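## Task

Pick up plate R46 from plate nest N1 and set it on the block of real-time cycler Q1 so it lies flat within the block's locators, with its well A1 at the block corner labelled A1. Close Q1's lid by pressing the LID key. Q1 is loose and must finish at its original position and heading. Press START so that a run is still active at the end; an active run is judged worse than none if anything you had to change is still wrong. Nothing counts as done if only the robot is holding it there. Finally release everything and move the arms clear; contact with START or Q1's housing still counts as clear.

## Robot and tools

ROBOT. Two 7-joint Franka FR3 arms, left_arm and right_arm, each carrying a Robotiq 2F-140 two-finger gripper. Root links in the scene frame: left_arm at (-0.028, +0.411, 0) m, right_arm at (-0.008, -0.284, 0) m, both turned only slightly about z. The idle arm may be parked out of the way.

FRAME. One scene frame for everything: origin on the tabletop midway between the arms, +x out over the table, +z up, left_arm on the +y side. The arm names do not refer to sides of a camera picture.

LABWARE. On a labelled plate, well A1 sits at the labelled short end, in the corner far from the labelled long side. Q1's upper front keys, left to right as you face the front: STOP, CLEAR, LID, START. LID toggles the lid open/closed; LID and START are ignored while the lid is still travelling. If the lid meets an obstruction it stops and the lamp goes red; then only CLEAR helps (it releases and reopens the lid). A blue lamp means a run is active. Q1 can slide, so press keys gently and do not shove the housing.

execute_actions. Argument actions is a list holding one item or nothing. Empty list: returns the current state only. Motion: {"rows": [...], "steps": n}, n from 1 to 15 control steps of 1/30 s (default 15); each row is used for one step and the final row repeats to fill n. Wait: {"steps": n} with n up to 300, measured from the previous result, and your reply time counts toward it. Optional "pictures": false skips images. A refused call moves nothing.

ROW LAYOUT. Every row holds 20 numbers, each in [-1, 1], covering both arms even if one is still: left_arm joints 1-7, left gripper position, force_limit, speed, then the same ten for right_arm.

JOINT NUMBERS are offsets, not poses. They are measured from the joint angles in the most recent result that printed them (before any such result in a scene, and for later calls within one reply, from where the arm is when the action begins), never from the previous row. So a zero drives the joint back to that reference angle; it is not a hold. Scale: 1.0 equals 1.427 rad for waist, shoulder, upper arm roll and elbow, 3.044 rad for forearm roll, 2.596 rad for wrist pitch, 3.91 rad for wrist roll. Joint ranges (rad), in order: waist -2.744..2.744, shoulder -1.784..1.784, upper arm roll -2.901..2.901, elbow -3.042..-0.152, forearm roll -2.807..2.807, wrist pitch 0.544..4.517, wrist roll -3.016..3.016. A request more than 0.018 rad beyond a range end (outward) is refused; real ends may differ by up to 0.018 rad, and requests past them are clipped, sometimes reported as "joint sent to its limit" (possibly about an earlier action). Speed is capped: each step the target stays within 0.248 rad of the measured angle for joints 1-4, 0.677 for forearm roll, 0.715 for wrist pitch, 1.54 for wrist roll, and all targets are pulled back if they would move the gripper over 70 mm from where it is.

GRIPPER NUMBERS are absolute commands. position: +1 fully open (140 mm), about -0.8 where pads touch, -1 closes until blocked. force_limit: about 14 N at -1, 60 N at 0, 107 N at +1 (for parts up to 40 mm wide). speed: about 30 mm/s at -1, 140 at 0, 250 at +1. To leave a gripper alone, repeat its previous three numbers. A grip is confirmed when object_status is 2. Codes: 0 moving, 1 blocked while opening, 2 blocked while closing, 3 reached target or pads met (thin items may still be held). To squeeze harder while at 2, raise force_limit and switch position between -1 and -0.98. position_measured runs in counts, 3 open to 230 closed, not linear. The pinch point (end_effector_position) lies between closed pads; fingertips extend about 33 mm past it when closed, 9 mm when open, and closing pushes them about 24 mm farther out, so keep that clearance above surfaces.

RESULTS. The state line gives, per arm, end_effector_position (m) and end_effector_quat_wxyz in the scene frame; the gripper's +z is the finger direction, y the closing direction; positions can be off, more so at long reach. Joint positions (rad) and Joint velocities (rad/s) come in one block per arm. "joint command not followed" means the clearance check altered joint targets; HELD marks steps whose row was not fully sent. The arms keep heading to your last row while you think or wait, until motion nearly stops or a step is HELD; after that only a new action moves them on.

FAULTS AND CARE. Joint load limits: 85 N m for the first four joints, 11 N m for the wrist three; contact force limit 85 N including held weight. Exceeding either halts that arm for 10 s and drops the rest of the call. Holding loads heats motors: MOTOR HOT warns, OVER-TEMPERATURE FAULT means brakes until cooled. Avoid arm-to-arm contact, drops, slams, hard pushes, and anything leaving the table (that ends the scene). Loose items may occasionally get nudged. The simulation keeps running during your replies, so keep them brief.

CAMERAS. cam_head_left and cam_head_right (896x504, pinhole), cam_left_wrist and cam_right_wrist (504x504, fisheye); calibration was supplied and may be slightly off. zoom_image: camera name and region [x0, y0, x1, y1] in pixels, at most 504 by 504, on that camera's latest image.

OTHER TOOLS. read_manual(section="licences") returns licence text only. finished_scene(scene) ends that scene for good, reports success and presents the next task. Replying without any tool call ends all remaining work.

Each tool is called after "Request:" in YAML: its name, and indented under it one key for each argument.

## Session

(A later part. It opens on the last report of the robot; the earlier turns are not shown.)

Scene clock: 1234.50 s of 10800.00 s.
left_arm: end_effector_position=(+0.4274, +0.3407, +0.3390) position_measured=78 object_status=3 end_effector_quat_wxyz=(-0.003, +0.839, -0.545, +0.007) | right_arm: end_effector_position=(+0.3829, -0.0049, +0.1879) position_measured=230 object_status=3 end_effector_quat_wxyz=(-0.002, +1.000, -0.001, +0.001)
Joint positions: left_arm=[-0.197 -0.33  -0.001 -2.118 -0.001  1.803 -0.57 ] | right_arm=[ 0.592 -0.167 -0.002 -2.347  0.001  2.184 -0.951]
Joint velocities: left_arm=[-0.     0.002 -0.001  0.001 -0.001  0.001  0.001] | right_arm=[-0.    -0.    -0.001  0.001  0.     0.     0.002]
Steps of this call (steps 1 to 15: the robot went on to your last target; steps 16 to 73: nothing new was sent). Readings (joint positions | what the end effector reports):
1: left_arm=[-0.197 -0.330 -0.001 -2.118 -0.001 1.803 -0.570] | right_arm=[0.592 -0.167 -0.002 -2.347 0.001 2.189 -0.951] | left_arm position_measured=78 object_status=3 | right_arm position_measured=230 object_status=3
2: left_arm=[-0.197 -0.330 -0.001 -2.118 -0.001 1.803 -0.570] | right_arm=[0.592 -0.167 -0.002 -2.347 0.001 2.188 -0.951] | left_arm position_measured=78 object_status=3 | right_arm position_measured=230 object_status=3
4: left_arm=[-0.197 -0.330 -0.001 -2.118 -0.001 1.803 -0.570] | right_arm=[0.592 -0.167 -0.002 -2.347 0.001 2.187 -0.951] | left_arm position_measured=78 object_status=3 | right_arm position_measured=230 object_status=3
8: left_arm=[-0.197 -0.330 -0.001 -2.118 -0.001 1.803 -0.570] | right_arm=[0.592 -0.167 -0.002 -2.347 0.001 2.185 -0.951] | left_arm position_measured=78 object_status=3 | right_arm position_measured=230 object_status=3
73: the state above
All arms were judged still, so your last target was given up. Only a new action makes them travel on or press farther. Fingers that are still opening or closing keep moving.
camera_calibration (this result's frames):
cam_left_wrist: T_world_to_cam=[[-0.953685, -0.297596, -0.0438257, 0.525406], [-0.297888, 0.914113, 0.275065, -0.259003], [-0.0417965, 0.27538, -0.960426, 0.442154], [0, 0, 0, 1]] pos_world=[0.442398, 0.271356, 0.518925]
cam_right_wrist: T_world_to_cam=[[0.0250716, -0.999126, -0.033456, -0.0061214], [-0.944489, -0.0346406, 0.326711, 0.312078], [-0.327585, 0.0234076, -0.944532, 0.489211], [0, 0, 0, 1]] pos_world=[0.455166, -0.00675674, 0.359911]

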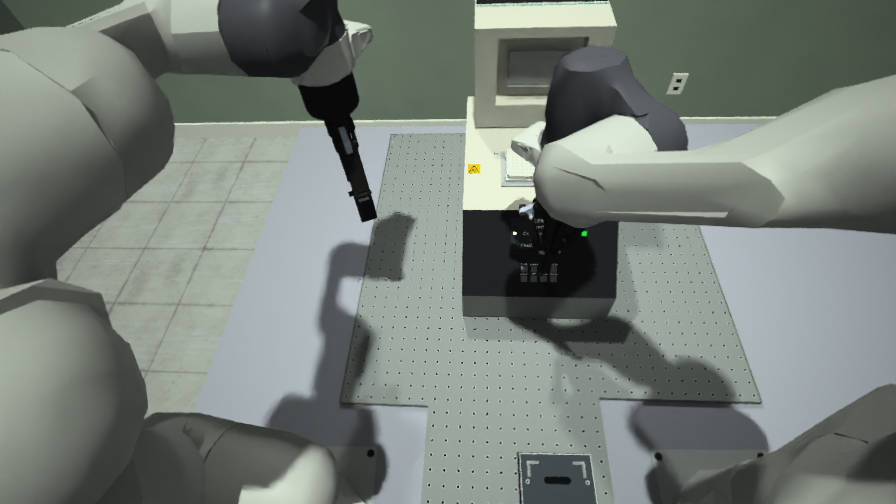

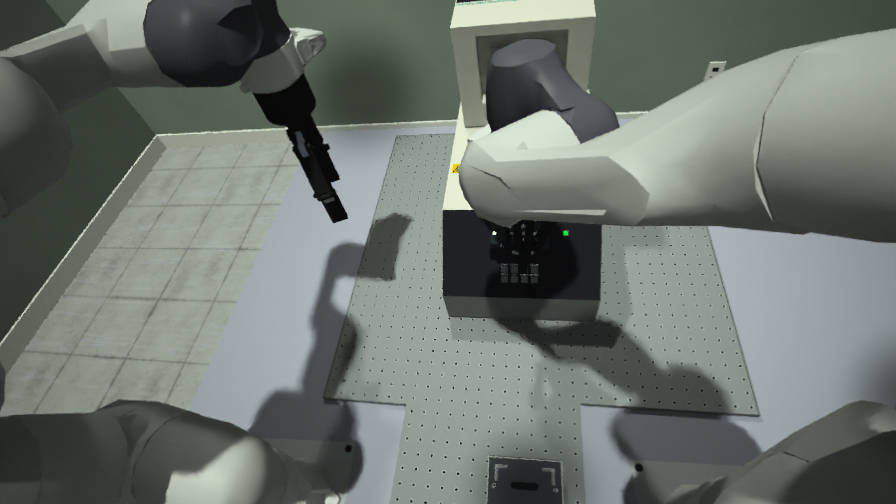

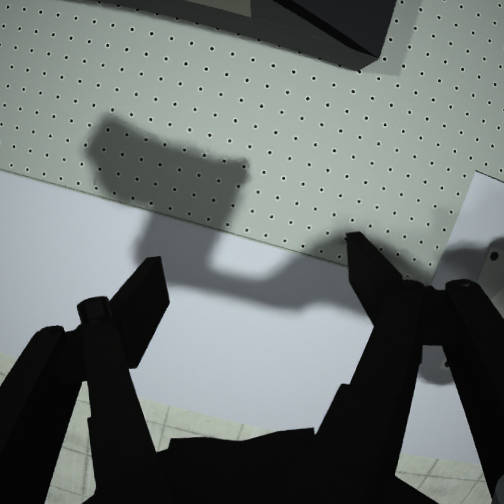

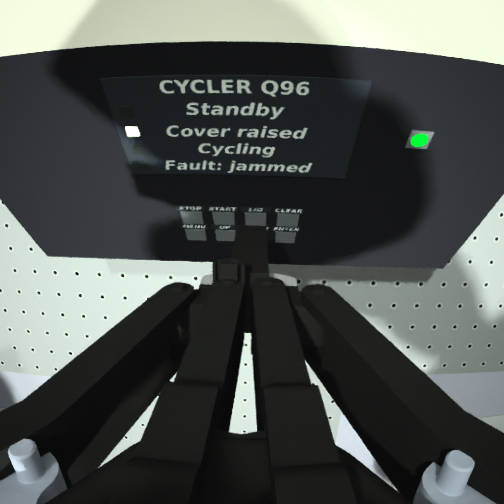

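Request:
execute_actions:
  actions:
    - {"rows": [[0,0,0,0,0,0,0,0.4,-0.4,-0.2,0,0.001,0,-0.002,0,0.003,0,-1,-1,0],[0,0,0,0,0,0,0,0.4,-0.4,-0.2,0,0.0025,0,-0.004,0,0.0055,0,-1,-1,0],[0,0,0,0,0,0,0,0.4,-0.4,-0.2,0,0.004,0,-0.006,0,0.008,0,-1,-1,0],[0,0,0,0,0,0,0,0.4,-0.4,-0.2,0,0.0057,0,-0.008,0,0.010,0,-1,-1,0],[0,0,0,0,0,0,0,0.4,-0.4,-0.2,0,0.0074,0,-0.010,0,0.0118,0,-1,-1,0],[0,0,0,0,0,0,0,0.4,-0.4,-0.2,0,0.009,0,-0.012,0,0.013,0,-1,-1,0],[0,0,0,0,0,0,0,0.4,-0.4,-0.2,0,0.0103,0,-0.0135,0,0.0137,0,-1,-1,0],[0,0,0,0,0,0,0,0.4,-0.4,-0.2,0,0.0112,0,-0.0145,0,0.0138,0,-1,-1,0],[0,0,0,0,0,0,0,0.4,-0.4,-0.2,0,0.0117,0,-0.0149,0,0.0134,0,-1,-1,0]], "steps": 15}
  pictures: false

Request:
execute_actions:
  actions:
    - {"steps": 8}

Scene clock: 1268.10 s of 10800.00 s.
left_arm: end_effector_position=(+0.4274, +0.3407, +0.3390) position_measured=78 object_status=3 end_effector_quat_wxyz=(-0.003, +0.839, -0.545, +0.007) | right_arm: end_effector_position=(+0.3807, -0.0065, +0.1745) position_measured=230 object_status=3 end_effector_quat_wxyz=(+0.000, +1.000, -0.001, -0.002)
Joint positions: left_arm=[-0.197 -0.33  -0.001 -2.118 -0.001  1.803 -0.57 ] | right_arm=[ 0.592 -0.152 -0.002 -2.367  0.001  2.212 -0.951]
Joint velocities: left_arm=[-0.001 -0.001 -0.    -0.001 -0.001  0.    -0.   ] | right_arm=[-0.     0.001 -0.001 -0.    -0.     0.018  0.   ]
Steps of this call (steps 1 to 90: nothing new was sent; then 30.10 s passed at rest; steps 91 to 105: all 15 steps of this action). Readings (joint positions | what the end effector reports):
91: left_arm=[-0.197 -0.330 -0.001 -2.118 -0.001 1.803 -0.570] | right_arm=[0.592 -0.167 -0.002 -2.348 0.001 2.185 -0.951] | left_arm position_measured=78 object_status=3 | right_arm position_measured=230 object_status=3
92: left_arm=[-0.197 -0.330 -0.001 -2.118 -0.001 1.803 -0.570] | right_arm=[0.592 -0.167 -0.002 -2.348 0.001 2.186 -0.951] | left_arm position_measured=78 object_status=3 | right_arm position_measured=230 object_status=3
94: left_arm=[-0.197 -0.330 -0.001 -2.118 -0.001 1.803 -0.570] | right_arm=[0.592 -0.166 -0.002 -2.351 0.001 2.192 -0.951] | left_arm position_measured=78 object_status=3 | right_arm position_measured=230 object_status=3
98: left_arm=[-0.197 -0.330 -0.001 -2.118 -0.001 1.803 -0.570] | right_arm=[0.592 -0.157 -0.002 -2.361 0.001 2.204 -0.951] | left_arm position_measured=78 object_status=3 | right_arm position_measured=230 object_status=3
105: the state above

Scene clock: 1268.37 s of 10800.00 s.
left_arm: end_effector_position=(+0.4274, +0.3407, +0.3390) position_measured=78 object_status=3 end_effector_quat_wxyz=(-0.003, +0.839, -0.545, +0.007) | right_arm: end_effector_position=(+0.3813, -0.0061, +0.1747) position_measured=230 object_status=3 end_effector_quat_wxyz=(-0.000, +1.000, -0.001, -0.001)
Joint positions: left_arm=[-0.197 -0.33  -0.001 -2.118 -0.001  1.803 -0.57 ] | right_arm=[ 0.592 -0.152 -0.002 -2.367  0.001  2.214 -0.951]
Joint velocities: left_arm=[-0.001  0.001 -0.001 -0.     0.    -0.     0.   ] | right_arm=[ 0.001 -0.002 -0.     0.    -0.     0.004 -0.001]
Steps of this call (steps 1 to 8: the robot went on to your last target). Readings (joint positions | what the end effector reports):
1: left_arm=[-0.197 -0.330 -0.001 -2.118 -0.001 1.803 -0.570] | right_arm=[0.592 -0.152 -0.002 -2.367 0.001 2.212 -0.951] | left_arm position_measured=78 object_status=3 | right_arm position_measured=230 object_status=3
2: left_arm=[-0.197 -0.330 -0.001 -2.118 -0.001 1.803 -0.570] | right_arm=[0.592 -0.152 -0.002 -2.367 0.001 2.213 -0.951] | left_arm position_measured=78 object_status=3 | right_arm position_measured=230 object_status=3
4: left_arm=[-0.197 -0.330 -0.001 -2.118 -0.001 1.803 -0.570] | right_arm=[0.592 -0.152 -0.002 -2.367 0.001 2.213 -0.951] | left_arm position_measured=78 object_status=3 | right_arm position_measured=230 object_status=3
8: the state above
camera_calibration (this result's frames):
cam_left_wrist: T_world_to_cam=[[-0.953685, -0.297596, -0.0438257, 0.525406], [-0.297888, 0.914113, 0.275065, -0.259003], [-0.0417964, 0.27538, -0.960426, 0.442154], [0, 0, 0, 1]] pos_world=[0.442398, 0.271356, 0.518925]
cam_right_wrist: T_world_to_cam=[[0.0249125, -0.999215, -0.0307896, -0.008106], [-0.943247, -0.0336973, 0.330378, 0.313726], [-0.331156, 0.0208117, -0.943346, 0.477316], [0, 0, 0, 1]] pos_world=[0.454189, -0.0074617, 0.346377]

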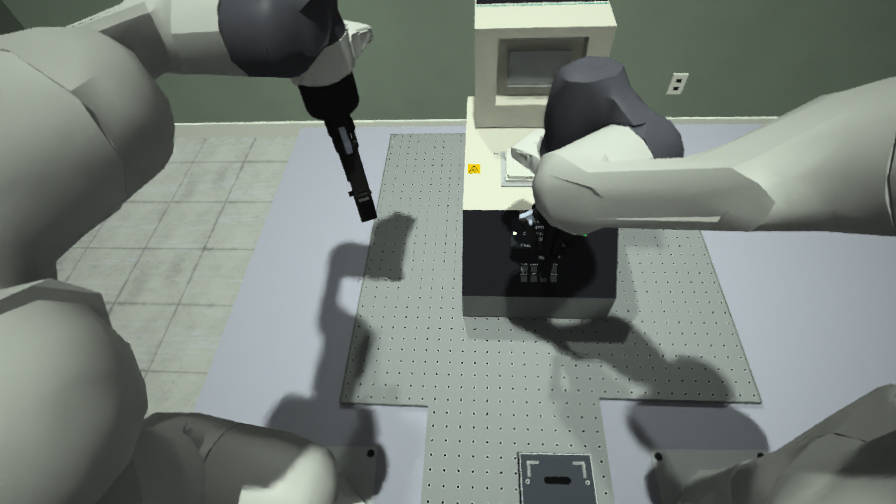

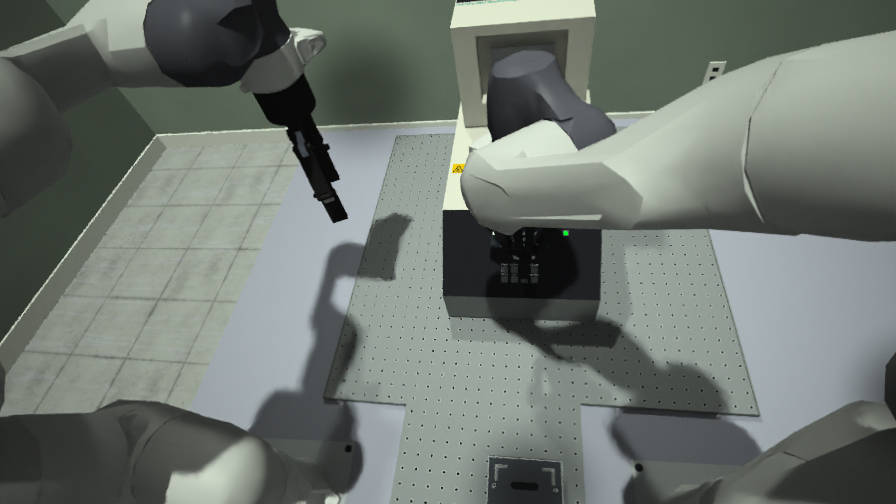

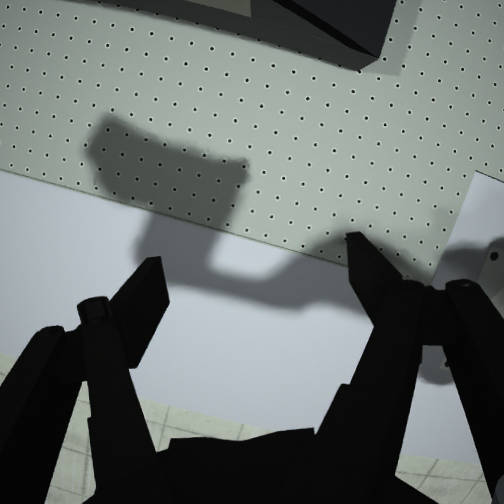

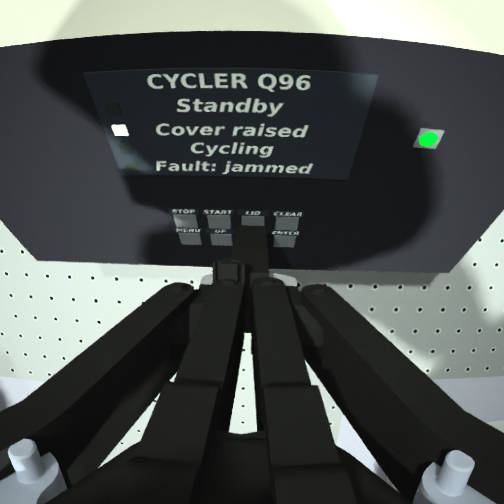

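Request:
execute_actions:
  actions:
    - {"rows": [[0,0,0,0,0,0,0,0.4,-0.4,-0.2,0,0.0012,0,-0.0012,0,0.002,0,-1,-1,0],[0,0,0,0,0,0,0,0.4,-0.4,-0.2,0,0.0024,0,-0.0024,0,0.0035,0,-1,-1,0],[0,0,0,0,0,0,0,0.4,-0.4,-0.2,0,0.0036,0,-0.0035,0,0.005,0,-1,-1,0],[0,0,0,0,0,0,0,0.4,-0.4,-0.2,0,0.0048,0,-0.0047,0,0.0065,0,-1,-1,0],[0,0,0,0,0,0,0,0.4,-0.4,-0.2,0,0.006,0,-0.0058,0,0.008,0,-1,-1,0],[0,0,0,0,0,0,0,0.4,-0.4,-0.2,0,0.0072,0,-0.007,0,0.0093,0,-1,-1,0],[0,0,0,0,0,0,0,0.4,-0.4,-0.2,0,0.0084,0,-0.0082,0,0.0105,0,-1,-1,0],[0,0,0,0,0,0,0,0.4,-0.4,-0.2,0,0.0095,0,-0.0093,0,0.0113,0,-1,-1,0],[0,0,0,0,0,0,0,0.4,-0.4,-0.2,0,0.0105,0,-0.0103,0,0.0117,0,-1,-1,0],[0,0,0,0,0,0,0,0.4,-0.4,-0.2,0,0.0115,0,-0.0112,0,0.0115,0,-1,-1,0],[0,0,0,0,0,0,0,0.4,-0.4,-0.2,0,0.012,0,-0.0117,0,0.011,0,-1,-1,0]], "steps": 15}

Request:
execute_actions:
  actions:
    - {"rows": [[0,0,0,0,0,0,0,0.4,-0.4,-0.2,0,-0.001,0,0.001,0,-0.004,0,-1,-1,0],[0,0,0,0,0,0,0,0.4,-0.4,-0.2,0,-0.003,0,0.0028,0,-0.007,0,-1,-1,0],[0,0,0,0,0,0,0,0.4,-0.4,-0.2,0,-0.0055,0,0.0052,0,-0.010,0,-1,-1,0],[0,0,0,0,0,0,0,0.4,-0.4,-0.2,0,-0.008,0,0.0076,0,-0.013,0,-1,-1,0],[0,0,0,0,0,0,0,0.4,-0.4,-0.2,0,-0.0105,0,0.010,0,-0.016,0,-1,-1,0],[0,0,0,0,0,0,0,0.4,-0.4,-0.2,0,-0.013,0,0.0124,0,-0.0185,0,-1,-1,0],[0,0,0,0,0,0,0,0.4,-0.4,-0.2,0,-0.0155,0,0.0147,0,-0.0205,0,-1,-1,0],[0,0,0,0,0,0,0,0.4,-0.4,-0.2,0,-0.0175,0,0.0166,0,-0.022,0,-1,-1,0],[0,0,0,0,0,0,0,0.4,-0.4,-0.2,0,-0.019,0,0.018,0,-0.023,0,-1,-1,0],[0,0,0,0,0,0,0,0.4,-0.4,-0.2,0,-0.020,0,0.019,0,-0.023,0,-1,-1,0]], "steps": 15}

Scene clock: 1294.63 s of 10800.00 s.
left_arm: end_effector_position=(+0.4274, +0.3407, +0.3390) position_measured=78 object_status=3 end_effector_quat_wxyz=(-0.003, +0.839, -0.545, +0.007) | right_arm: end_effector_position=(+0.3802, -0.0069, +0.1655) position_measured=230 object_status=3 end_effector_quat_wxyz=(+0.001, +1.000, -0.001, -0.002)
Joint positions: left_arm=[-0.197 -0.33  -0.001 -2.118 -0.001  1.803 -0.57 ] | right_arm=[ 0.592 -0.14  -0.002 -2.378  0.001  2.234 -0.951]
Joint velocities: left_arm=[ 0.001 -0.001  0.001 -0.001  0.001  0.001 -0.001] | right_arm=[-0.     0.    -0.001 -0.    -0.001  0.001 -0.001]
Steps of this call (steps 1 to 15: the robot went on to your last target; steps 16 to 90: nothing new was sent; then 22.77 s passed at rest; steps 91 to 105: all 15 steps of this action). Readings (joint positions | what the end effector reports):
91: left_arm=[-0.197 -0.330 -0.001 -2.118 -0.001 1.803 -0.570] | right_arm=[0.592 -0.152 -0.002 -2.367 0.001 2.215 -0.951] | left_arm position_measured=78 object_status=3 | right_arm position_measured=230 object_status=3
92: left_arm=[-0.197 -0.330 -0.001 -2.118 -0.001 1.803 -0.570] | right_arm=[0.592 -0.152 -0.002 -2.367 0.001 2.215 -0.951] | left_arm position_measured=78 object_status=3 | right_arm position_measured=230 object_status=3
94: left_arm=[-0.197 -0.330 -0.001 -2.118 -0.001 1.803 -0.570] | right_arm=[0.592 -0.151 -0.002 -2.368 0.001 2.218 -0.951] | left_arm position_measured=78 object_status=3 | right_arm position_measured=230 object_status=3
98: left_arm=[-0.197 -0.330 -0.001 -2.118 -0.001 1.803 -0.570] | right_arm=[0.592 -0.144 -0.002 -2.374 0.001 2.228 -0.951] | left_arm position_measured=78 object_status=3 | right_arm position_measured=230 object_status=3
105: the state above
camera_calibration (this result's frames):
cam_left_wrist: T_world_to_cam=[[-0.953685, -0.297596, -0.0438256, 0.525405], [-0.297888, 0.914113, 0.275065, -0.259003], [-0.0417966, 0.27538, -0.960426, 0.442154], [0, 0, 0, 1]] pos_world=[0.442398, 0.271356, 0.518925]
cam_right_wrist: T_world_to_cam=[[0.0247944, -0.999284, -0.0285715, -0.00946039], [-0.942201, -0.0329114, 0.333429, 0.3148], [-0.334131, 0.0186529, -0.942342, 0.469329], [0, 0, 0, 1]] pos_world=[0.453656, -0.00784747, 0.337035]

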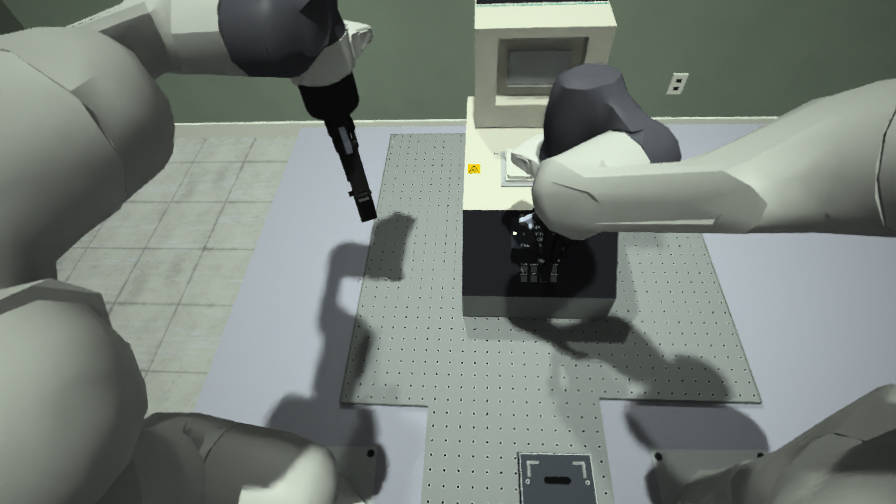

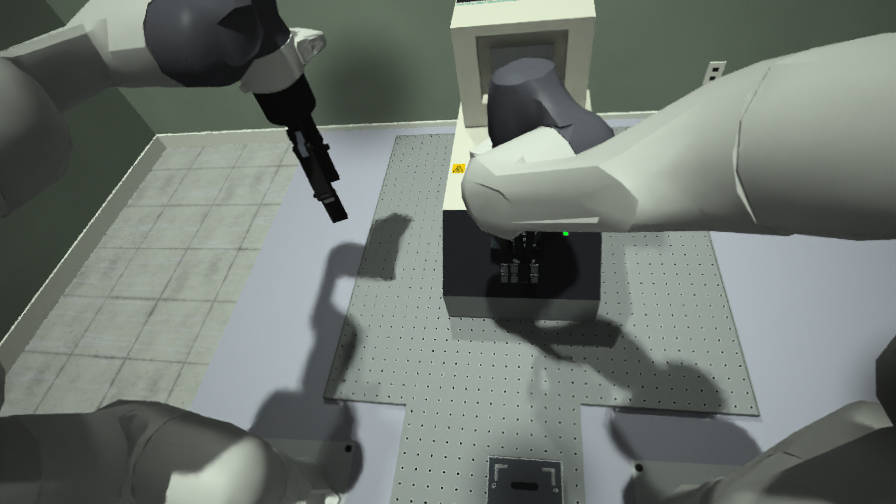

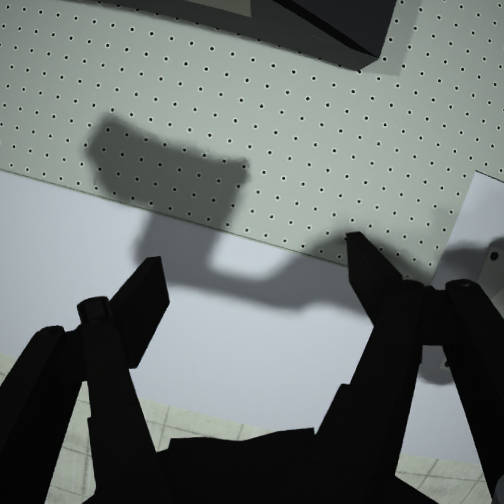

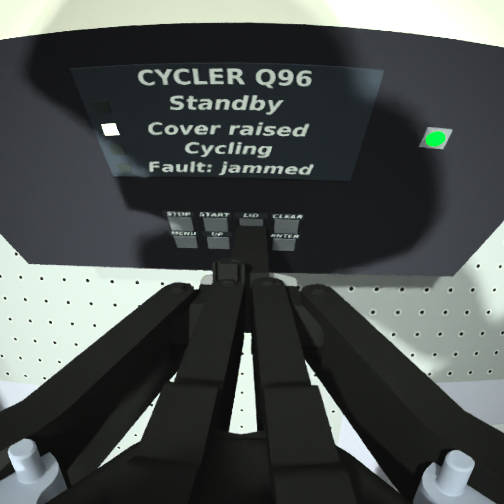

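Scene clock: 1295.13 s of 10800.00 s.
left_arm: end_effector_position=(+0.4274, +0.3407, +0.3390) position_measured=78 object_status=3 end_effector_quat_wxyz=(-0.003, +0.839, -0.545, +0.007) | right_arm: end_effector_position=(+0.3809, -0.0063, +0.1855) position_measured=230 object_status=3 end_effector_quat_wxyz=(-0.000, +1.000, -0.001, -0.001)
Joint positions: left_arm=[-0.197 -0.33  -0.001 -2.118 -0.001  1.803 -0.57 ] | right_arm=[ 0.592 -0.167 -0.002 -2.353  0.001  2.185 -0.951]
Joint velocities: left_arm=[ 0.    -0.    -0.001  0.001  0.    -0.001  0.001] | right_arm=[ 0.     0.001 -0.001  0.001  0.001 -0.04   0.001]
Steps of this call (steps 1 to 15: all 15 steps of this action). Readings (joint positions | what the end effector reports):
1: left_arm=[-0.197 -0.330 -0.001 -2.118 -0.001 1.803 -0.570] | right_arm=[0.592 -0.140 -0.002 -2.378 0.001 2.232 -0.951] | left_arm position_measured=78 object_status=3 | right_arm position_measured=230 object_status=3
2: left_arm=[-0.197 -0.330 -0.001 -2.118 -0.001 1.803 -0.570] | right_arm=[0.592 -0.141 -0.002 -2.377 0.001 2.230 -0.951] | left_arm position_measured=78 object_status=3 | right_arm position_measured=230 object_status=3
4: left_arm=[-0.197 -0.330 -0.001 -2.118 -0.001 1.803 -0.570] | right_arm=[0.592 -0.144 -0.002 -2.375 0.001 2.223 -0.951] | left_arm position_measured=78 object_status=3 | right_arm position_measured=230 object_status=3
8: left_arm=[-0.197 -0.330 -0.001 -2.118 -0.001 1.803 -0.570] | right_arm=[0.592 -0.155 -0.002 -2.364 0.001 2.203 -0.951] | left_arm position_measured=78 object_status=3 | right_arm position_measured=230 object_status=3
15: the state above
camera_calibration (this result's frames):
cam_left_wrist: T_world_to_cam=[[-0.953686, -0.297596, -0.0438257, 0.525405], [-0.297888, 0.914113, 0.275065, -0.259003], [-0.0417964, 0.27538, -0.960426, 0.442154], [0, 0, 0, 1]] pos_world=[0.442398, 0.271356, 0.518925]
cam_right_wrist: T_world_to_cam=[[0.0249831, -0.999212, -0.0308405, -0.00795587], [-0.943234, -0.0337814, 0.330408, 0.309835], [-0.331189, 0.0208351, -0.943334, 0.487468], [0, 0, 0, 1]] pos_world=[0.45389, -0.00763938, 0.357228]

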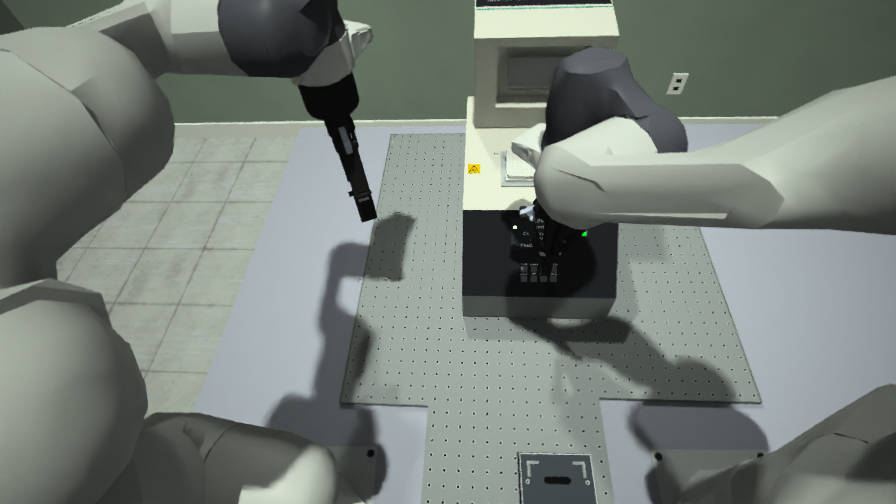

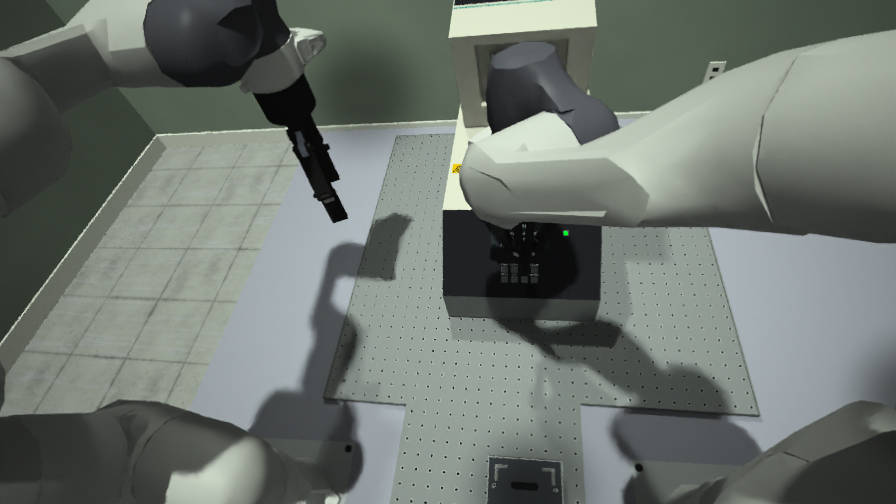

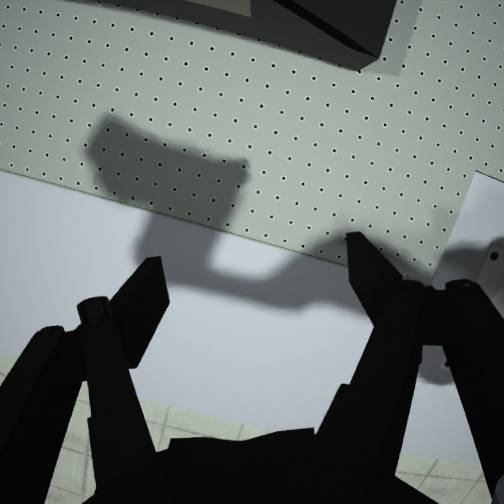

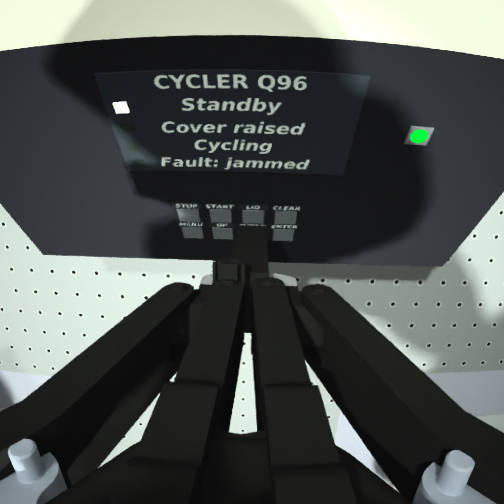

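Request:
execute_actions:
  actions:
    - {"rows": [[0,0,0,0,0,0,0,0.4,-0.4,-0.2,0.0015,0.0015,0,0.002,0,0,0.002,-1,-1,0],[0,0,0,0,0,0,0,0.4,-0.4,-0.2,0.004,0.004,0,0.0047,0,0,0.004,-1,-1,0],[0,0,0,0,0,0,0,0.4,-0.4,-0.2,0.007,0.0072,0,0.008,0,0,0.006,-1,-1,0],[0,0,0,0,0,0,0,0.4,-0.4,-0.2,0.010,0.0104,0,0.0115,0,0,0.008,-1,-1,0],[0,0,0,0,0,0,0,0.4,-0.4,-0.2,0.013,0.0135,0,0.015,0,0.0002,0.0095,-1,-1,0],[0,0,0,0,0,0,0,0.4,-0.4,-0.2,0.016,0.0166,0,0.0183,0,0.0004,0.010,-1,-1,0],[0,0,0,0,0,0,0,0.4,-0.4,-0.2,0.0187,0.0194,0,0.0213,0,0.0004,0.010,-1,-1,0],[0,0,0,0,0,0,0,0.4,-0.4,-0.2,0.0208,0.0216,0,0.0236,0,0.0004,0.010,-1,-1,0],[0,0,0,0,0,0,0,0.4,-0.4,-0.2,0.0222,0.023,0,0.025,0,0.0004,0.0095,-1,-1,0],[0,0,0,0,0,0,0,0.4,-0.4,-0.2,0.0228,0.0237,0,0.0257,0,0.0004,0.009,-1,-1,0]], "steps": 15}
  pictures: false

Request:
execute_actions:
  actions:
    - {"steps": 8}

Scene clock: 1314.90 s of 10800.00 s.
left_arm: end_effector_position=(+0.4274, +0.3407, +0.3390) position_measured=78 object_status=3 end_effector_quat_wxyz=(-0.003, +0.839, -0.545, +0.007) | right_arm: end_effector_position=(+0.3804, +0.0115, +0.1852) position_measured=230 object_status=3 end_effector_quat_wxyz=(+0.000, +1.000, +0.003, -0.001)
Joint positions: left_arm=[-0.197 -0.33  -0.001 -2.118 -0.001  1.803 -0.57 ] | right_arm=[ 0.623 -0.136 -0.002 -2.319  0.001  2.181 -0.927]
Joint velocities: left_arm=[ 0.    -0.001  0.001  0.    -0.001  0.    -0.   ] | right_arm=[0.004 0.003 0.    0.008 0.    0.001 0.021]
Steps of this call (steps 1 to 15: the robot went on to your last target; steps 16 to 380: nothing new was sent; then 6.60 s passed at rest; steps 381 to 395: all 15 steps of this action). Readings (joint positions | what the end effector reports):
381: left_arm=[-0.197 -0.330 -0.001 -2.118 -0.001 1.803 -0.570] | right_arm=[0.592 -0.167 -0.002 -2.353 0.001 2.179 -0.950] | left_arm position_measured=78 object_status=3 | right_arm position_measured=230 object_status=3
382: left_arm=[-0.197 -0.330 -0.001 -2.118 -0.001 1.803 -0.570] | right_arm=[0.593 -0.166 -0.002 -2.352 0.001 2.179 -0.949] | left_arm position_measured=78 object_status=3 | right_arm position_measured=230 object_status=3
384: left_arm=[-0.197 -0.330 -0.001 -2.118 -0.001 1.803 -0.570] | right_arm=[0.597 -0.162 -0.002 -2.346 0.001 2.179 -0.945] | left_arm position_measured=78 object_status=3 | right_arm position_measured=230 object_status=3
388: left_arm=[-0.197 -0.330 -0.001 -2.118 -0.001 1.803 -0.570] | right_arm=[0.612 -0.146 -0.002 -2.330 0.001 2.181 -0.935] | left_arm position_measured=78 object_status=3 | right_arm position_measured=230 object_status=3
395: the state above

Scene clock: 1315.17 s of 10800.00 s.
left_arm: end_effector_position=(+0.4274, +0.3407, +0.3390) position_measured=78 object_status=3 end_effector_quat_wxyz=(-0.003, +0.839, -0.545, +0.007) | right_arm: end_effector_position=(+0.3806, +0.0118, +0.1854) position_measured=230 object_status=3 end_effector_quat_wxyz=(-0.000, +1.000, +0.001, -0.001)
Joint positions: left_arm=[-0.197 -0.33  -0.001 -2.118 -0.001  1.803 -0.57 ] | right_arm=[ 0.623 -0.136 -0.002 -2.319  0.001  2.182 -0.923]
Joint velocities: left_arm=[-0.    -0.002 -0.001 -0.    -0.     0.    -0.001] | right_arm=[ 0.     0.    -0.     0.002 -0.    -0.     0.009]
Steps of this call (steps 1 to 8: the robot went on to your last target). Readings (joint positions | what the end effector reports):
1: left_arm=[-0.197 -0.330 -0.001 -2.118 -0.001 1.803 -0.570] | right_arm=[0.623 -0.136 -0.002 -2.319 0.001 2.182 -0.926] | left_arm position_measured=78 object_status=3 | right_arm position_measured=230 object_status=3
2: left_arm=[-0.197 -0.330 -0.001 -2.118 -0.001 1.803 -0.570] | right_arm=[0.623 -0.136 -0.002 -2.319 0.001 2.182 -0.926] | left_arm position_measured=78 object_status=3 | right_arm position_measured=230 object_status=3
4: left_arm=[-0.197 -0.330 -0.001 -2.118 -0.001 1.803 -0.570] | right_arm=[0.623 -0.136 -0.002 -2.319 0.001 2.182 -0.925] | left_arm position_measured=78 object_status=3 | right_arm position_measured=230 object_status=3
8: the state above
camera_calibration (this result's frames):
cam_left_wrist: T_world_to_cam=[[-0.953685, -0.297596, -0.0438256, 0.525405], [-0.297888, 0.914113, 0.275065, -0.259003], [-0.0417966, 0.27538, -0.960426, 0.442154], [0, 0, 0, 1]] pos_world=[0.442398, 0.271356, 0.518925]
cam_right_wrist: T_world_to_cam=[[0.0280589, -0.999144, -0.0304079, 0.00885987], [-0.942956, -0.0365517, 0.330905, 0.310033], [-0.331733, 0.0193885, -0.943174, 0.487073], [0, 0, 0, 1]] pos_world=[0.453677, 0.0107409, 0.357073]

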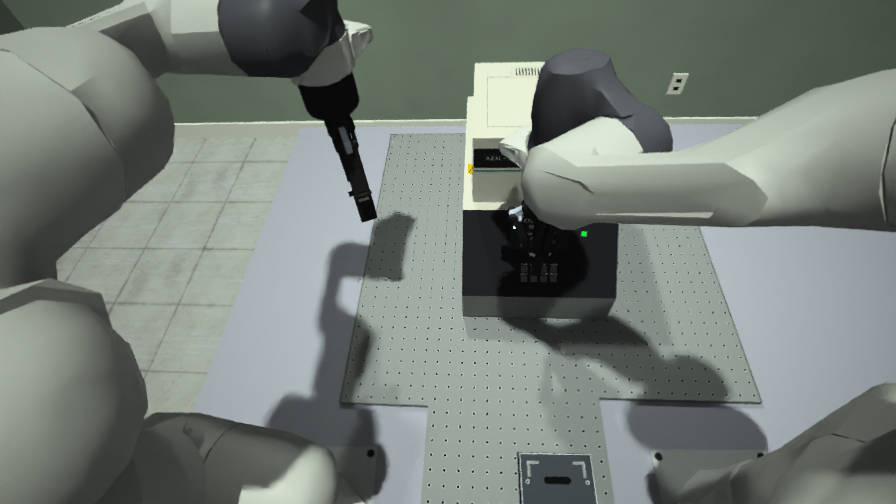

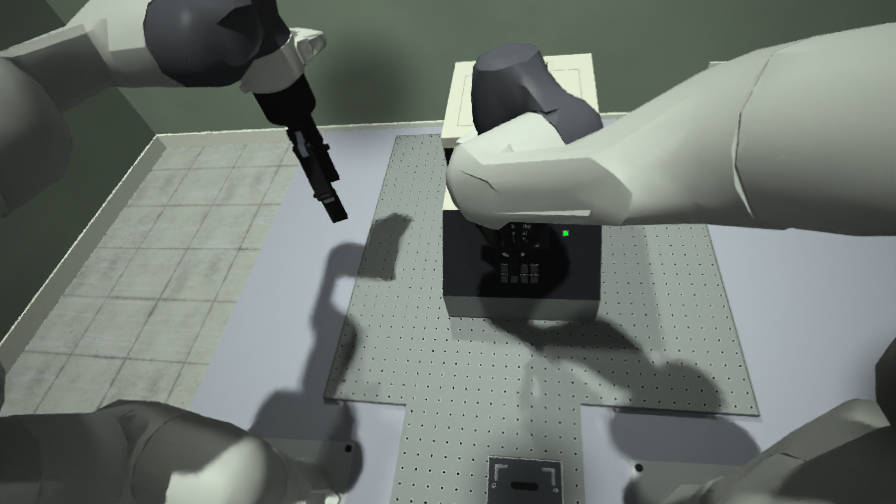

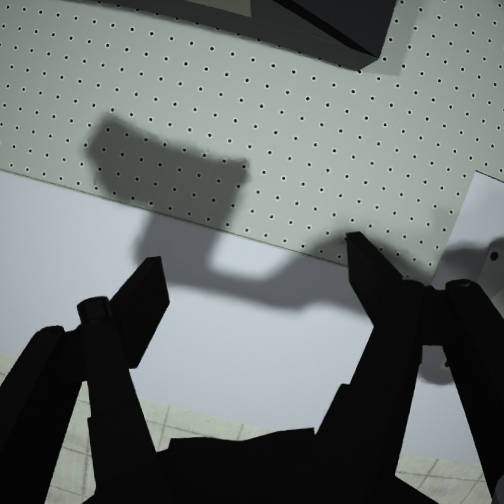

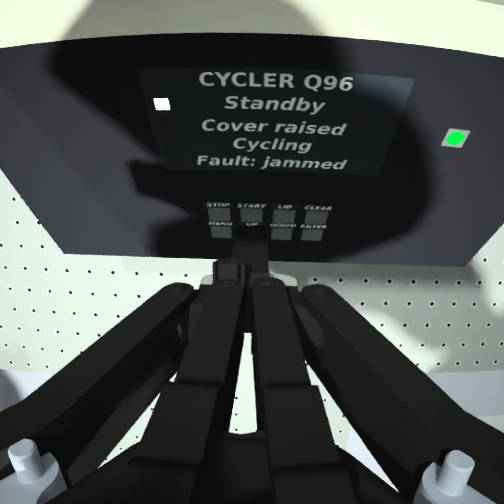

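Request:
execute_actions:
  actions:
    - {"rows": [[0,0,0,0,0,0,0,0.4,-0.4,-0.2,0,0.001,0,-0.0012,0,0.003,0.0008,-1,-1,0],[0,0,0,0,0,0,0,0.4,-0.4,-0.2,0,0.0026,0,-0.0025,0,0.0055,0.0008,-1,-1,0],[0,0,0,0,0,0,0,0.4,-0.4,-0.2,0,0.0043,0,-0.0038,0,0.0078,0.0008,-1,-1,0],[0,0,0,0,0,0,0,0.4,-0.4,-0.2,0,0.006,0,-0.0052,0,0.0098,0.0008,-1,-1,0],[0,0,0,0,0,0,0,0.4,-0.4,-0.2,0,0.0078,0,-0.0065,0,0.0114,0.0008,-1,-1,0],[0,0,0,0,0,0,0,0.4,-0.4,-0.2,0,0.0095,0,-0.0078,0,0.0125,0.0008,-1,-1,0],[0,0,0,0,0,0,0,0.4,-0.4,-0.2,0,0.0108,0,-0.0088,0,0.0131,0.0008,-1,-1,0],[0,0,0,0,0,0,0,0.4,-0.4,-0.2,0,0.0118,0,-0.0095,0,0.0132,0.0008,-1,-1,0],[0,0,0,0,0,0,0,0.4,-0.4,-0.2,0,0.0123,0,-0.0098,0,0.0128,0.0008,-1,-1,0]], "steps": 15}
  pictures: false

Request:
execute_actions:
  actions:
    - {"steps": 8}
  pictures: false

Request:
execute_actions:
  actions:
    - {"rows": [[0,0,0,0,0,0,0,0.4,-0.4,-0.2,0,0.0012,0,-0.0012,0,0.002,0,-1,-1,0],[0,0,0,0,0,0,0,0.4,-0.4,-0.2,0,0.0024,0,-0.0023,0,0.0035,0,-1,-1,0],[0,0,0,0,0,0,0,0.4,-0.4,-0.2,0,0.0036,0,-0.0034,0,0.005,0,-1,-1,0],[0,0,0,0,0,0,0,0.4,-0.4,-0.2,0,0.0048,0,-0.0046,0,0.0065,0,-1,-1,0],[0,0,0,0,0,0,0,0.4,-0.4,-0.2,0,0.006,0,-0.0057,0,0.008,0,-1,-1,0],[0,0,0,0,0,0,0,0.4,-0.4,-0.2,0,0.0072,0,-0.0068,0,0.0093,0,-1,-1,0],[0,0,0,0,0,0,0,0.4,-0.4,-0.2,0,0.0084,0,-0.008,0,0.0105,0,-1,-1,0],[0,0,0,0,0,0,0,0.4,-0.4,-0.2,0,0.0095,0,-0.0091,0,0.0113,0,-1,-1,0],[0,0,0,0,0,0,0,0.4,-0.4,-0.2,0,0.0105,0,-0.0101,0,0.0117,0,-1,-1,0],[0,0,0,0,0,0,0,0.4,-0.4,-0.2,0,0.0114,0,-0.011,0,0.0115,0,-1,-1,0],[0,0,0,0,0,0,0,0.4,-0.4,-0.2,0,0.0119,0,-0.0115,0,0.011,0,-1,-1,0]], "steps": 15}
  pictures: false

Request:
execute_actions:
  actions:
    - {"rows": [[0,0,0,0,0,0,0,0.4,-0.4,-0.2,0,-0.001,0,0.001,0,-0.004,0,-1,-1,0],[0,0,0,0,0,0,0,0.4,-0.4,-0.2,0,-0.003,0,0.0028,0,-0.007,0,-1,-1,0],[0,0,0,0,0,0,0,0.4,-0.4,-0.2,0,-0.0055,0,0.0052,0,-0.010,0,-1,-1,0],[0,0,0,0,0,0,0,0.4,-0.4,-0.2,0,-0.008,0,0.0076,0,-0.013,0,-1,-1,0],[0,0,0,0,0,0,0,0.4,-0.4,-0.2,0,-0.0105,0,0.010,0,-0.016,0,-1,-1,0],[0,0,0,0,0,0,0,0.4,-0.4,-0.2,0,-0.013,0,0.0124,0,-0.0185,0,-1,-1,0],[0,0,0,0,0,0,0,0.4,-0.4,-0.2,0,-0.0155,0,0.0147,0,-0.0205,0,-1,-1,0],[0,0,0,0,0,0,0,0.4,-0.4,-0.2,0,-0.0175,0,0.0166,0,-0.022,0,-1,-1,0],[0,0,0,0,0,0,0,0.4,-0.4,-0.2,0,-0.019,0,0.018,0,-0.023,0,-1,-1,0],[0,0,0,0,0,0,0,0.4,-0.4,-0.2,0,-0.020,0,0.019,0,-0.023,0,-1,-1,0]], "steps": 15}

Scene clock: 1354.30 s of 10800.00 s.
left_arm: end_effector_position=(+0.4274, +0.3407, +0.3390) position_measured=78 object_status=3 end_effector_quat_wxyz=(-0.003, +0.839, -0.545, +0.007) | right_arm: end_effector_position=(+0.3807, +0.0119, +0.1745) position_measured=230 object_status=3 end_effector_quat_wxyz=(+0.000, +1.000, -0.001, -0.002)
Joint positions: left_arm=[-0.197 -0.33  -0.001 -2.118 -0.001  1.803 -0.57 ] | right_arm=[ 0.623 -0.12  -0.002 -2.331  0.001  2.208 -0.92 ]
Joint velocities: left_arm=[-0.    -0.001  0.    -0.001  0.001 -0.    -0.   ] | right_arm=[-0.001 -0.001  0.001  0.    -0.001  0.015  0.   ]
Steps of this call (steps 1 to 15: the robot went on to your last target; steps 16 to 90: nothing new was sent; then 35.63 s passed at rest; steps 91 to 105: all 15 steps of this action). Readings (joint positions | what the end effector reports):
91: left_arm=[-0.197 -0.330 -0.001 -2.118 -0.001 1.803 -0.570] | right_arm=[0.623 -0.135 -0.002 -2.318 0.001 2.182 -0.920] | left_arm position_measured=78 object_status=3 | right_arm position_measured=230 object_status=3
92: left_arm=[-0.197 -0.330 -0.001 -2.118 -0.001 1.803 -0.570] | right_arm=[0.623 -0.135 -0.002 -2.319 0.001 2.184 -0.920] | left_arm position_measured=78 object_status=3 | right_arm position_measured=230 object_status=3
94: left_arm=[-0.197 -0.330 -0.001 -2.118 -0.001 1.803 -0.570] | right_arm=[0.623 -0.134 -0.002 -2.320 0.001 2.189 -0.920] | left_arm position_measured=78 object_status=3 | right_arm position_measured=230 object_status=3
98: left_arm=[-0.197 -0.330 -0.001 -2.118 -0.001 1.803 -0.570] | right_arm=[0.623 -0.125 -0.002 -2.327 0.001 2.201 -0.920] | left_arm position_measured=78 object_status=3 | right_arm position_measured=230 object_status=3
105: the state above

Scene clock: 1354.57 s of 10800.00 s.
left_arm: end_effector_position=(+0.4274, +0.3407, +0.3390) position_measured=78 object_status=3 end_effector_quat_wxyz=(-0.003, +0.839, -0.545, +0.007) | right_arm: end_effector_position=(+0.3813, +0.0123, +0.1747) position_measured=230 object_status=3 end_effector_quat_wxyz=(-0.000, +1.000, -0.001, -0.001)
Joint positions: left_arm=[-0.197 -0.33  -0.001 -2.118 -0.001  1.803 -0.57 ] | right_arm=[ 0.623 -0.12  -0.002 -2.331  0.001  2.21  -0.92 ]
Joint velocities: left_arm=[-0.    -0.001 -0.001  0.001 -0.001  0.     0.001] | right_arm=[ 0.001  0.001  0.001 -0.     0.001  0.003  0.   ]
Steps of this call (steps 1 to 8: the robot went on to your last target). Readings (joint positions | what the end effector reports):
1: left_arm=[-0.197 -0.330 -0.001 -2.118 -0.001 1.803 -0.570] | right_arm=[0.623 -0.120 -0.002 -2.331 0.001 2.208 -0.920] | left_arm position_measured=78 object_status=3 | right_arm position_measured=230 object_status=3
2: left_arm=[-0.197 -0.330 -0.001 -2.118 -0.001 1.803 -0.570] | right_arm=[0.623 -0.120 -0.002 -2.331 0.001 2.209 -0.920] | left_arm position_measured=78 object_status=3 | right_arm position_measured=230 object_status=3
4: left_arm=[-0.197 -0.330 -0.001 -2.118 -0.001 1.803 -0.570] | right_arm=[0.623 -0.120 -0.002 -2.331 0.001 2.209 -0.920] | left_arm position_measured=78 object_status=3 | right_arm position_measured=230 object_status=3
8: the state above

Scene clock: 1355.07 s of 10800.00 s.
left_arm: end_effector_position=(+0.4274, +0.3407, +0.3390) position_measured=78 object_status=3 end_effector_quat_wxyz=(-0.003, +0.839, -0.545, +0.007) | right_arm: end_effector_position=(+0.3801, +0.0114, +0.1651) position_measured=230 object_status=3 end_effector_quat_wxyz=(+0.001, +1.000, -0.001, -0.003)
Joint positions: left_arm=[-0.197 -0.33  -0.001 -2.118 -0.001  1.803 -0.57 ] | right_arm=[ 0.623 -0.107 -0.002 -2.343  0.001  2.23  -0.92 ]
Joint velocities: left_arm=[0.001 0.    0.001 0.001 0.001 0.001 0.001] | right_arm=[-0.     0.002 -0.002  0.     0.     0.001  0.   ]
Steps of this call (steps 1 to 15: all 15 steps of this action). Readings (joint positions | what the end effector reports):
1: left_arm=[-0.197 -0.330 -0.001 -2.118 -0.001 1.803 -0.570] | right_arm=[0.623 -0.120 -0.002 -2.331 0.001 2.210 -0.920] | left_arm position_measured=78 object_status=3 | right_arm position_measured=230 object_status=3
2: left_arm=[-0.197 -0.330 -0.001 -2.118 -0.001 1.803 -0.570] | right_arm=[0.623 -0.119 -0.002 -2.331 0.001 2.211 -0.920] | left_arm position_measured=78 object_status=3 | right_arm position_measured=230 object_status=3
4: left_arm=[-0.197 -0.330 -0.001 -2.118 -0.001 1.803 -0.570] | right_arm=[0.623 -0.118 -0.002 -2.332 0.001 2.214 -0.920] | left_arm position_measured=78 object_status=3 | right_arm position_measured=230 object_status=3
8: left_arm=[-0.197 -0.330 -0.001 -2.118 -0.001 1.803 -0.570] | right_arm=[0.623 -0.112 -0.002 -2.338 0.001 2.224 -0.920] | left_arm position_measured=78 object_status=3 | right_arm position_measured=230 object_status=3
15: the state above

Scene clock: 1355.57 s of 10800.00 s.
left_arm: end_effector_position=(+0.4274, +0.3407, +0.3390) position_measured=78 object_status=3 end_effector_quat_wxyz=(-0.003, +0.839, -0.545, +0.007) | right_arm: end_effector_position=(+0.3809, +0.0120, +0.1854) position_measured=230 object_status=3 end_effector_quat_wxyz=(-0.000, +1.000, -0.001, -0.001)
Joint positions: left_arm=[-0.197 -0.33  -0.001 -2.118 -0.001  1.803 -0.57 ] | right_arm=[ 0.623 -0.134 -0.002 -2.317  0.001  2.181 -0.92 ]
Joint velocities: left_arm=[-0.002 -0.001  0.     0.001  0.     0.    -0.001] | right_arm=[ 0.001 -0.     0.     0.001 -0.001 -0.039 -0.001]
Steps of this call (steps 1 to 15: all 15 steps of this action). Readings (joint positions | what the end effector reports):
1: left_arm=[-0.197 -0.330 -0.001 -2.118 -0.001 1.803 -0.570] | right_arm=[0.623 -0.108 -0.002 -2.342 0.001 2.229 -0.920] | left_arm position_measured=78 object_status=3 | right_arm position_measured=230 object_status=3
2: left_arm=[-0.197 -0.330 -0.001 -2.118 -0.001 1.803 -0.570] | right_arm=[0.623 -0.108 -0.002 -2.342 0.001 2.226 -0.920] | left_arm position_measured=78 object_status=3 | right_arm position_measured=230 object_status=3
4: left_arm=[-0.197 -0.330 -0.001 -2.118 -0.001 1.803 -0.570] | right_arm=[0.623 -0.111 -0.002 -2.339 0.001 2.219 -0.920] | left_arm position_measured=78 object_status=3 | right_arm position_measured=230 object_status=3
8: left_arm=[-0.197 -0.330 -0.001 -2.118 -0.001 1.803 -0.570] | right_arm=[0.623 -0.122 -0.002 -2.328 0.001 2.199 -0.920] | left_arm position_measured=78 object_status=3 | right_arm position_measured=230 object_status=3
15: the state above
camera_calibration (this result's frames):
cam_left_wrist: T_world_to_cam=[[-0.953685, -0.297596, -0.0438255, 0.525405], [-0.297888, 0.914113, 0.275065, -0.259003], [-0.0417967, 0.27538, -0.960426, 0.442154], [0, 0, 0, 1]] pos_world=[0.442398, 0.271356, 0.518925]
cam_right_wrist: T_world_to_cam=[[0.0253451, -0.999221, -0.0302421, 0.0101049], [-0.942977, -0.0339401, 0.331124, 0.310182], [-0.331893, 0.0201252, -0.943102, 0.487185], [0, 0, 0, 1]] pos_world=[0.453932, 0.01082, 0.357062]

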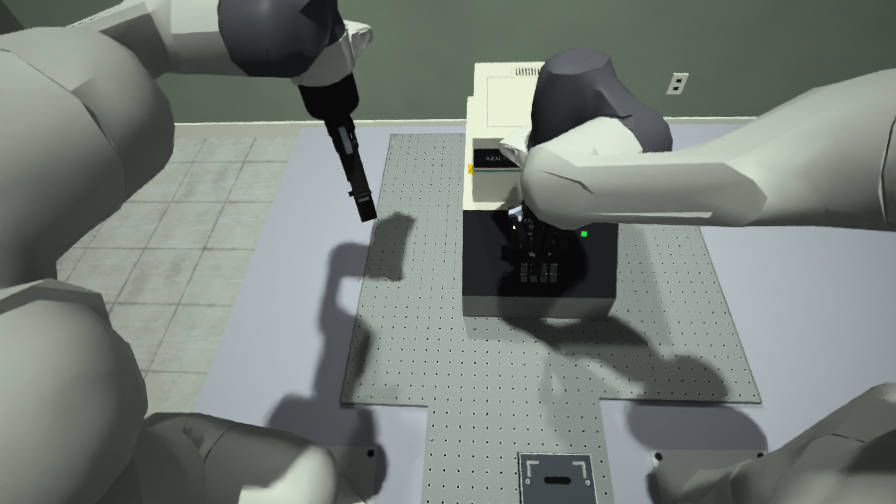

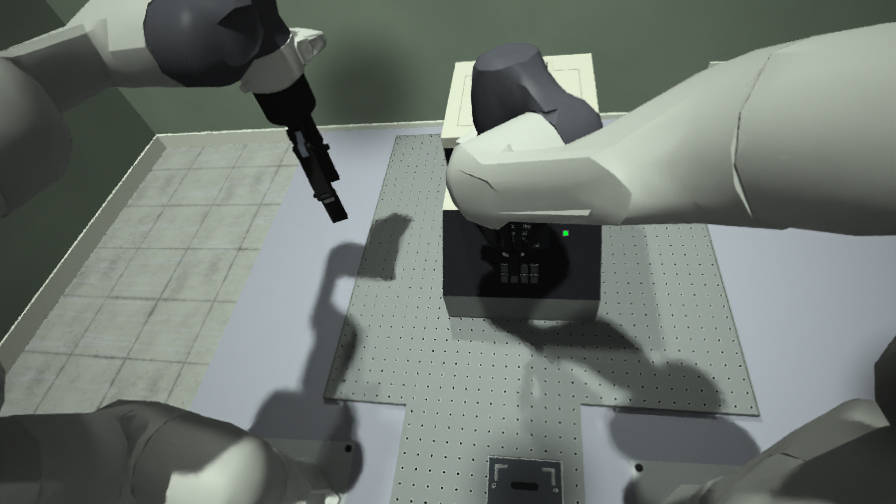

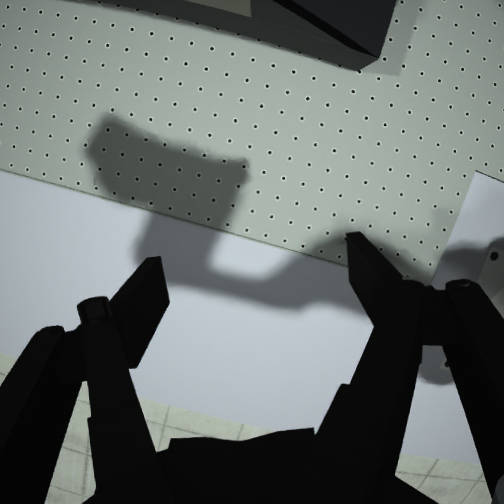

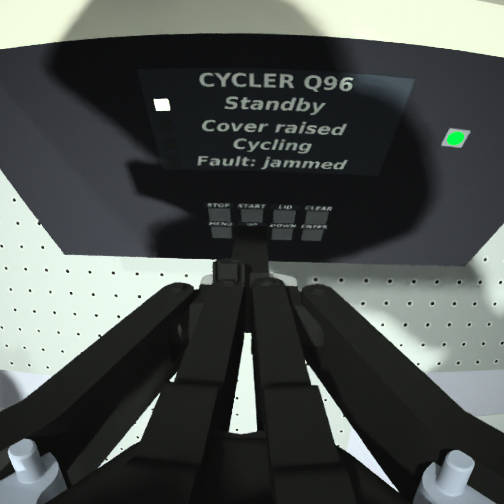

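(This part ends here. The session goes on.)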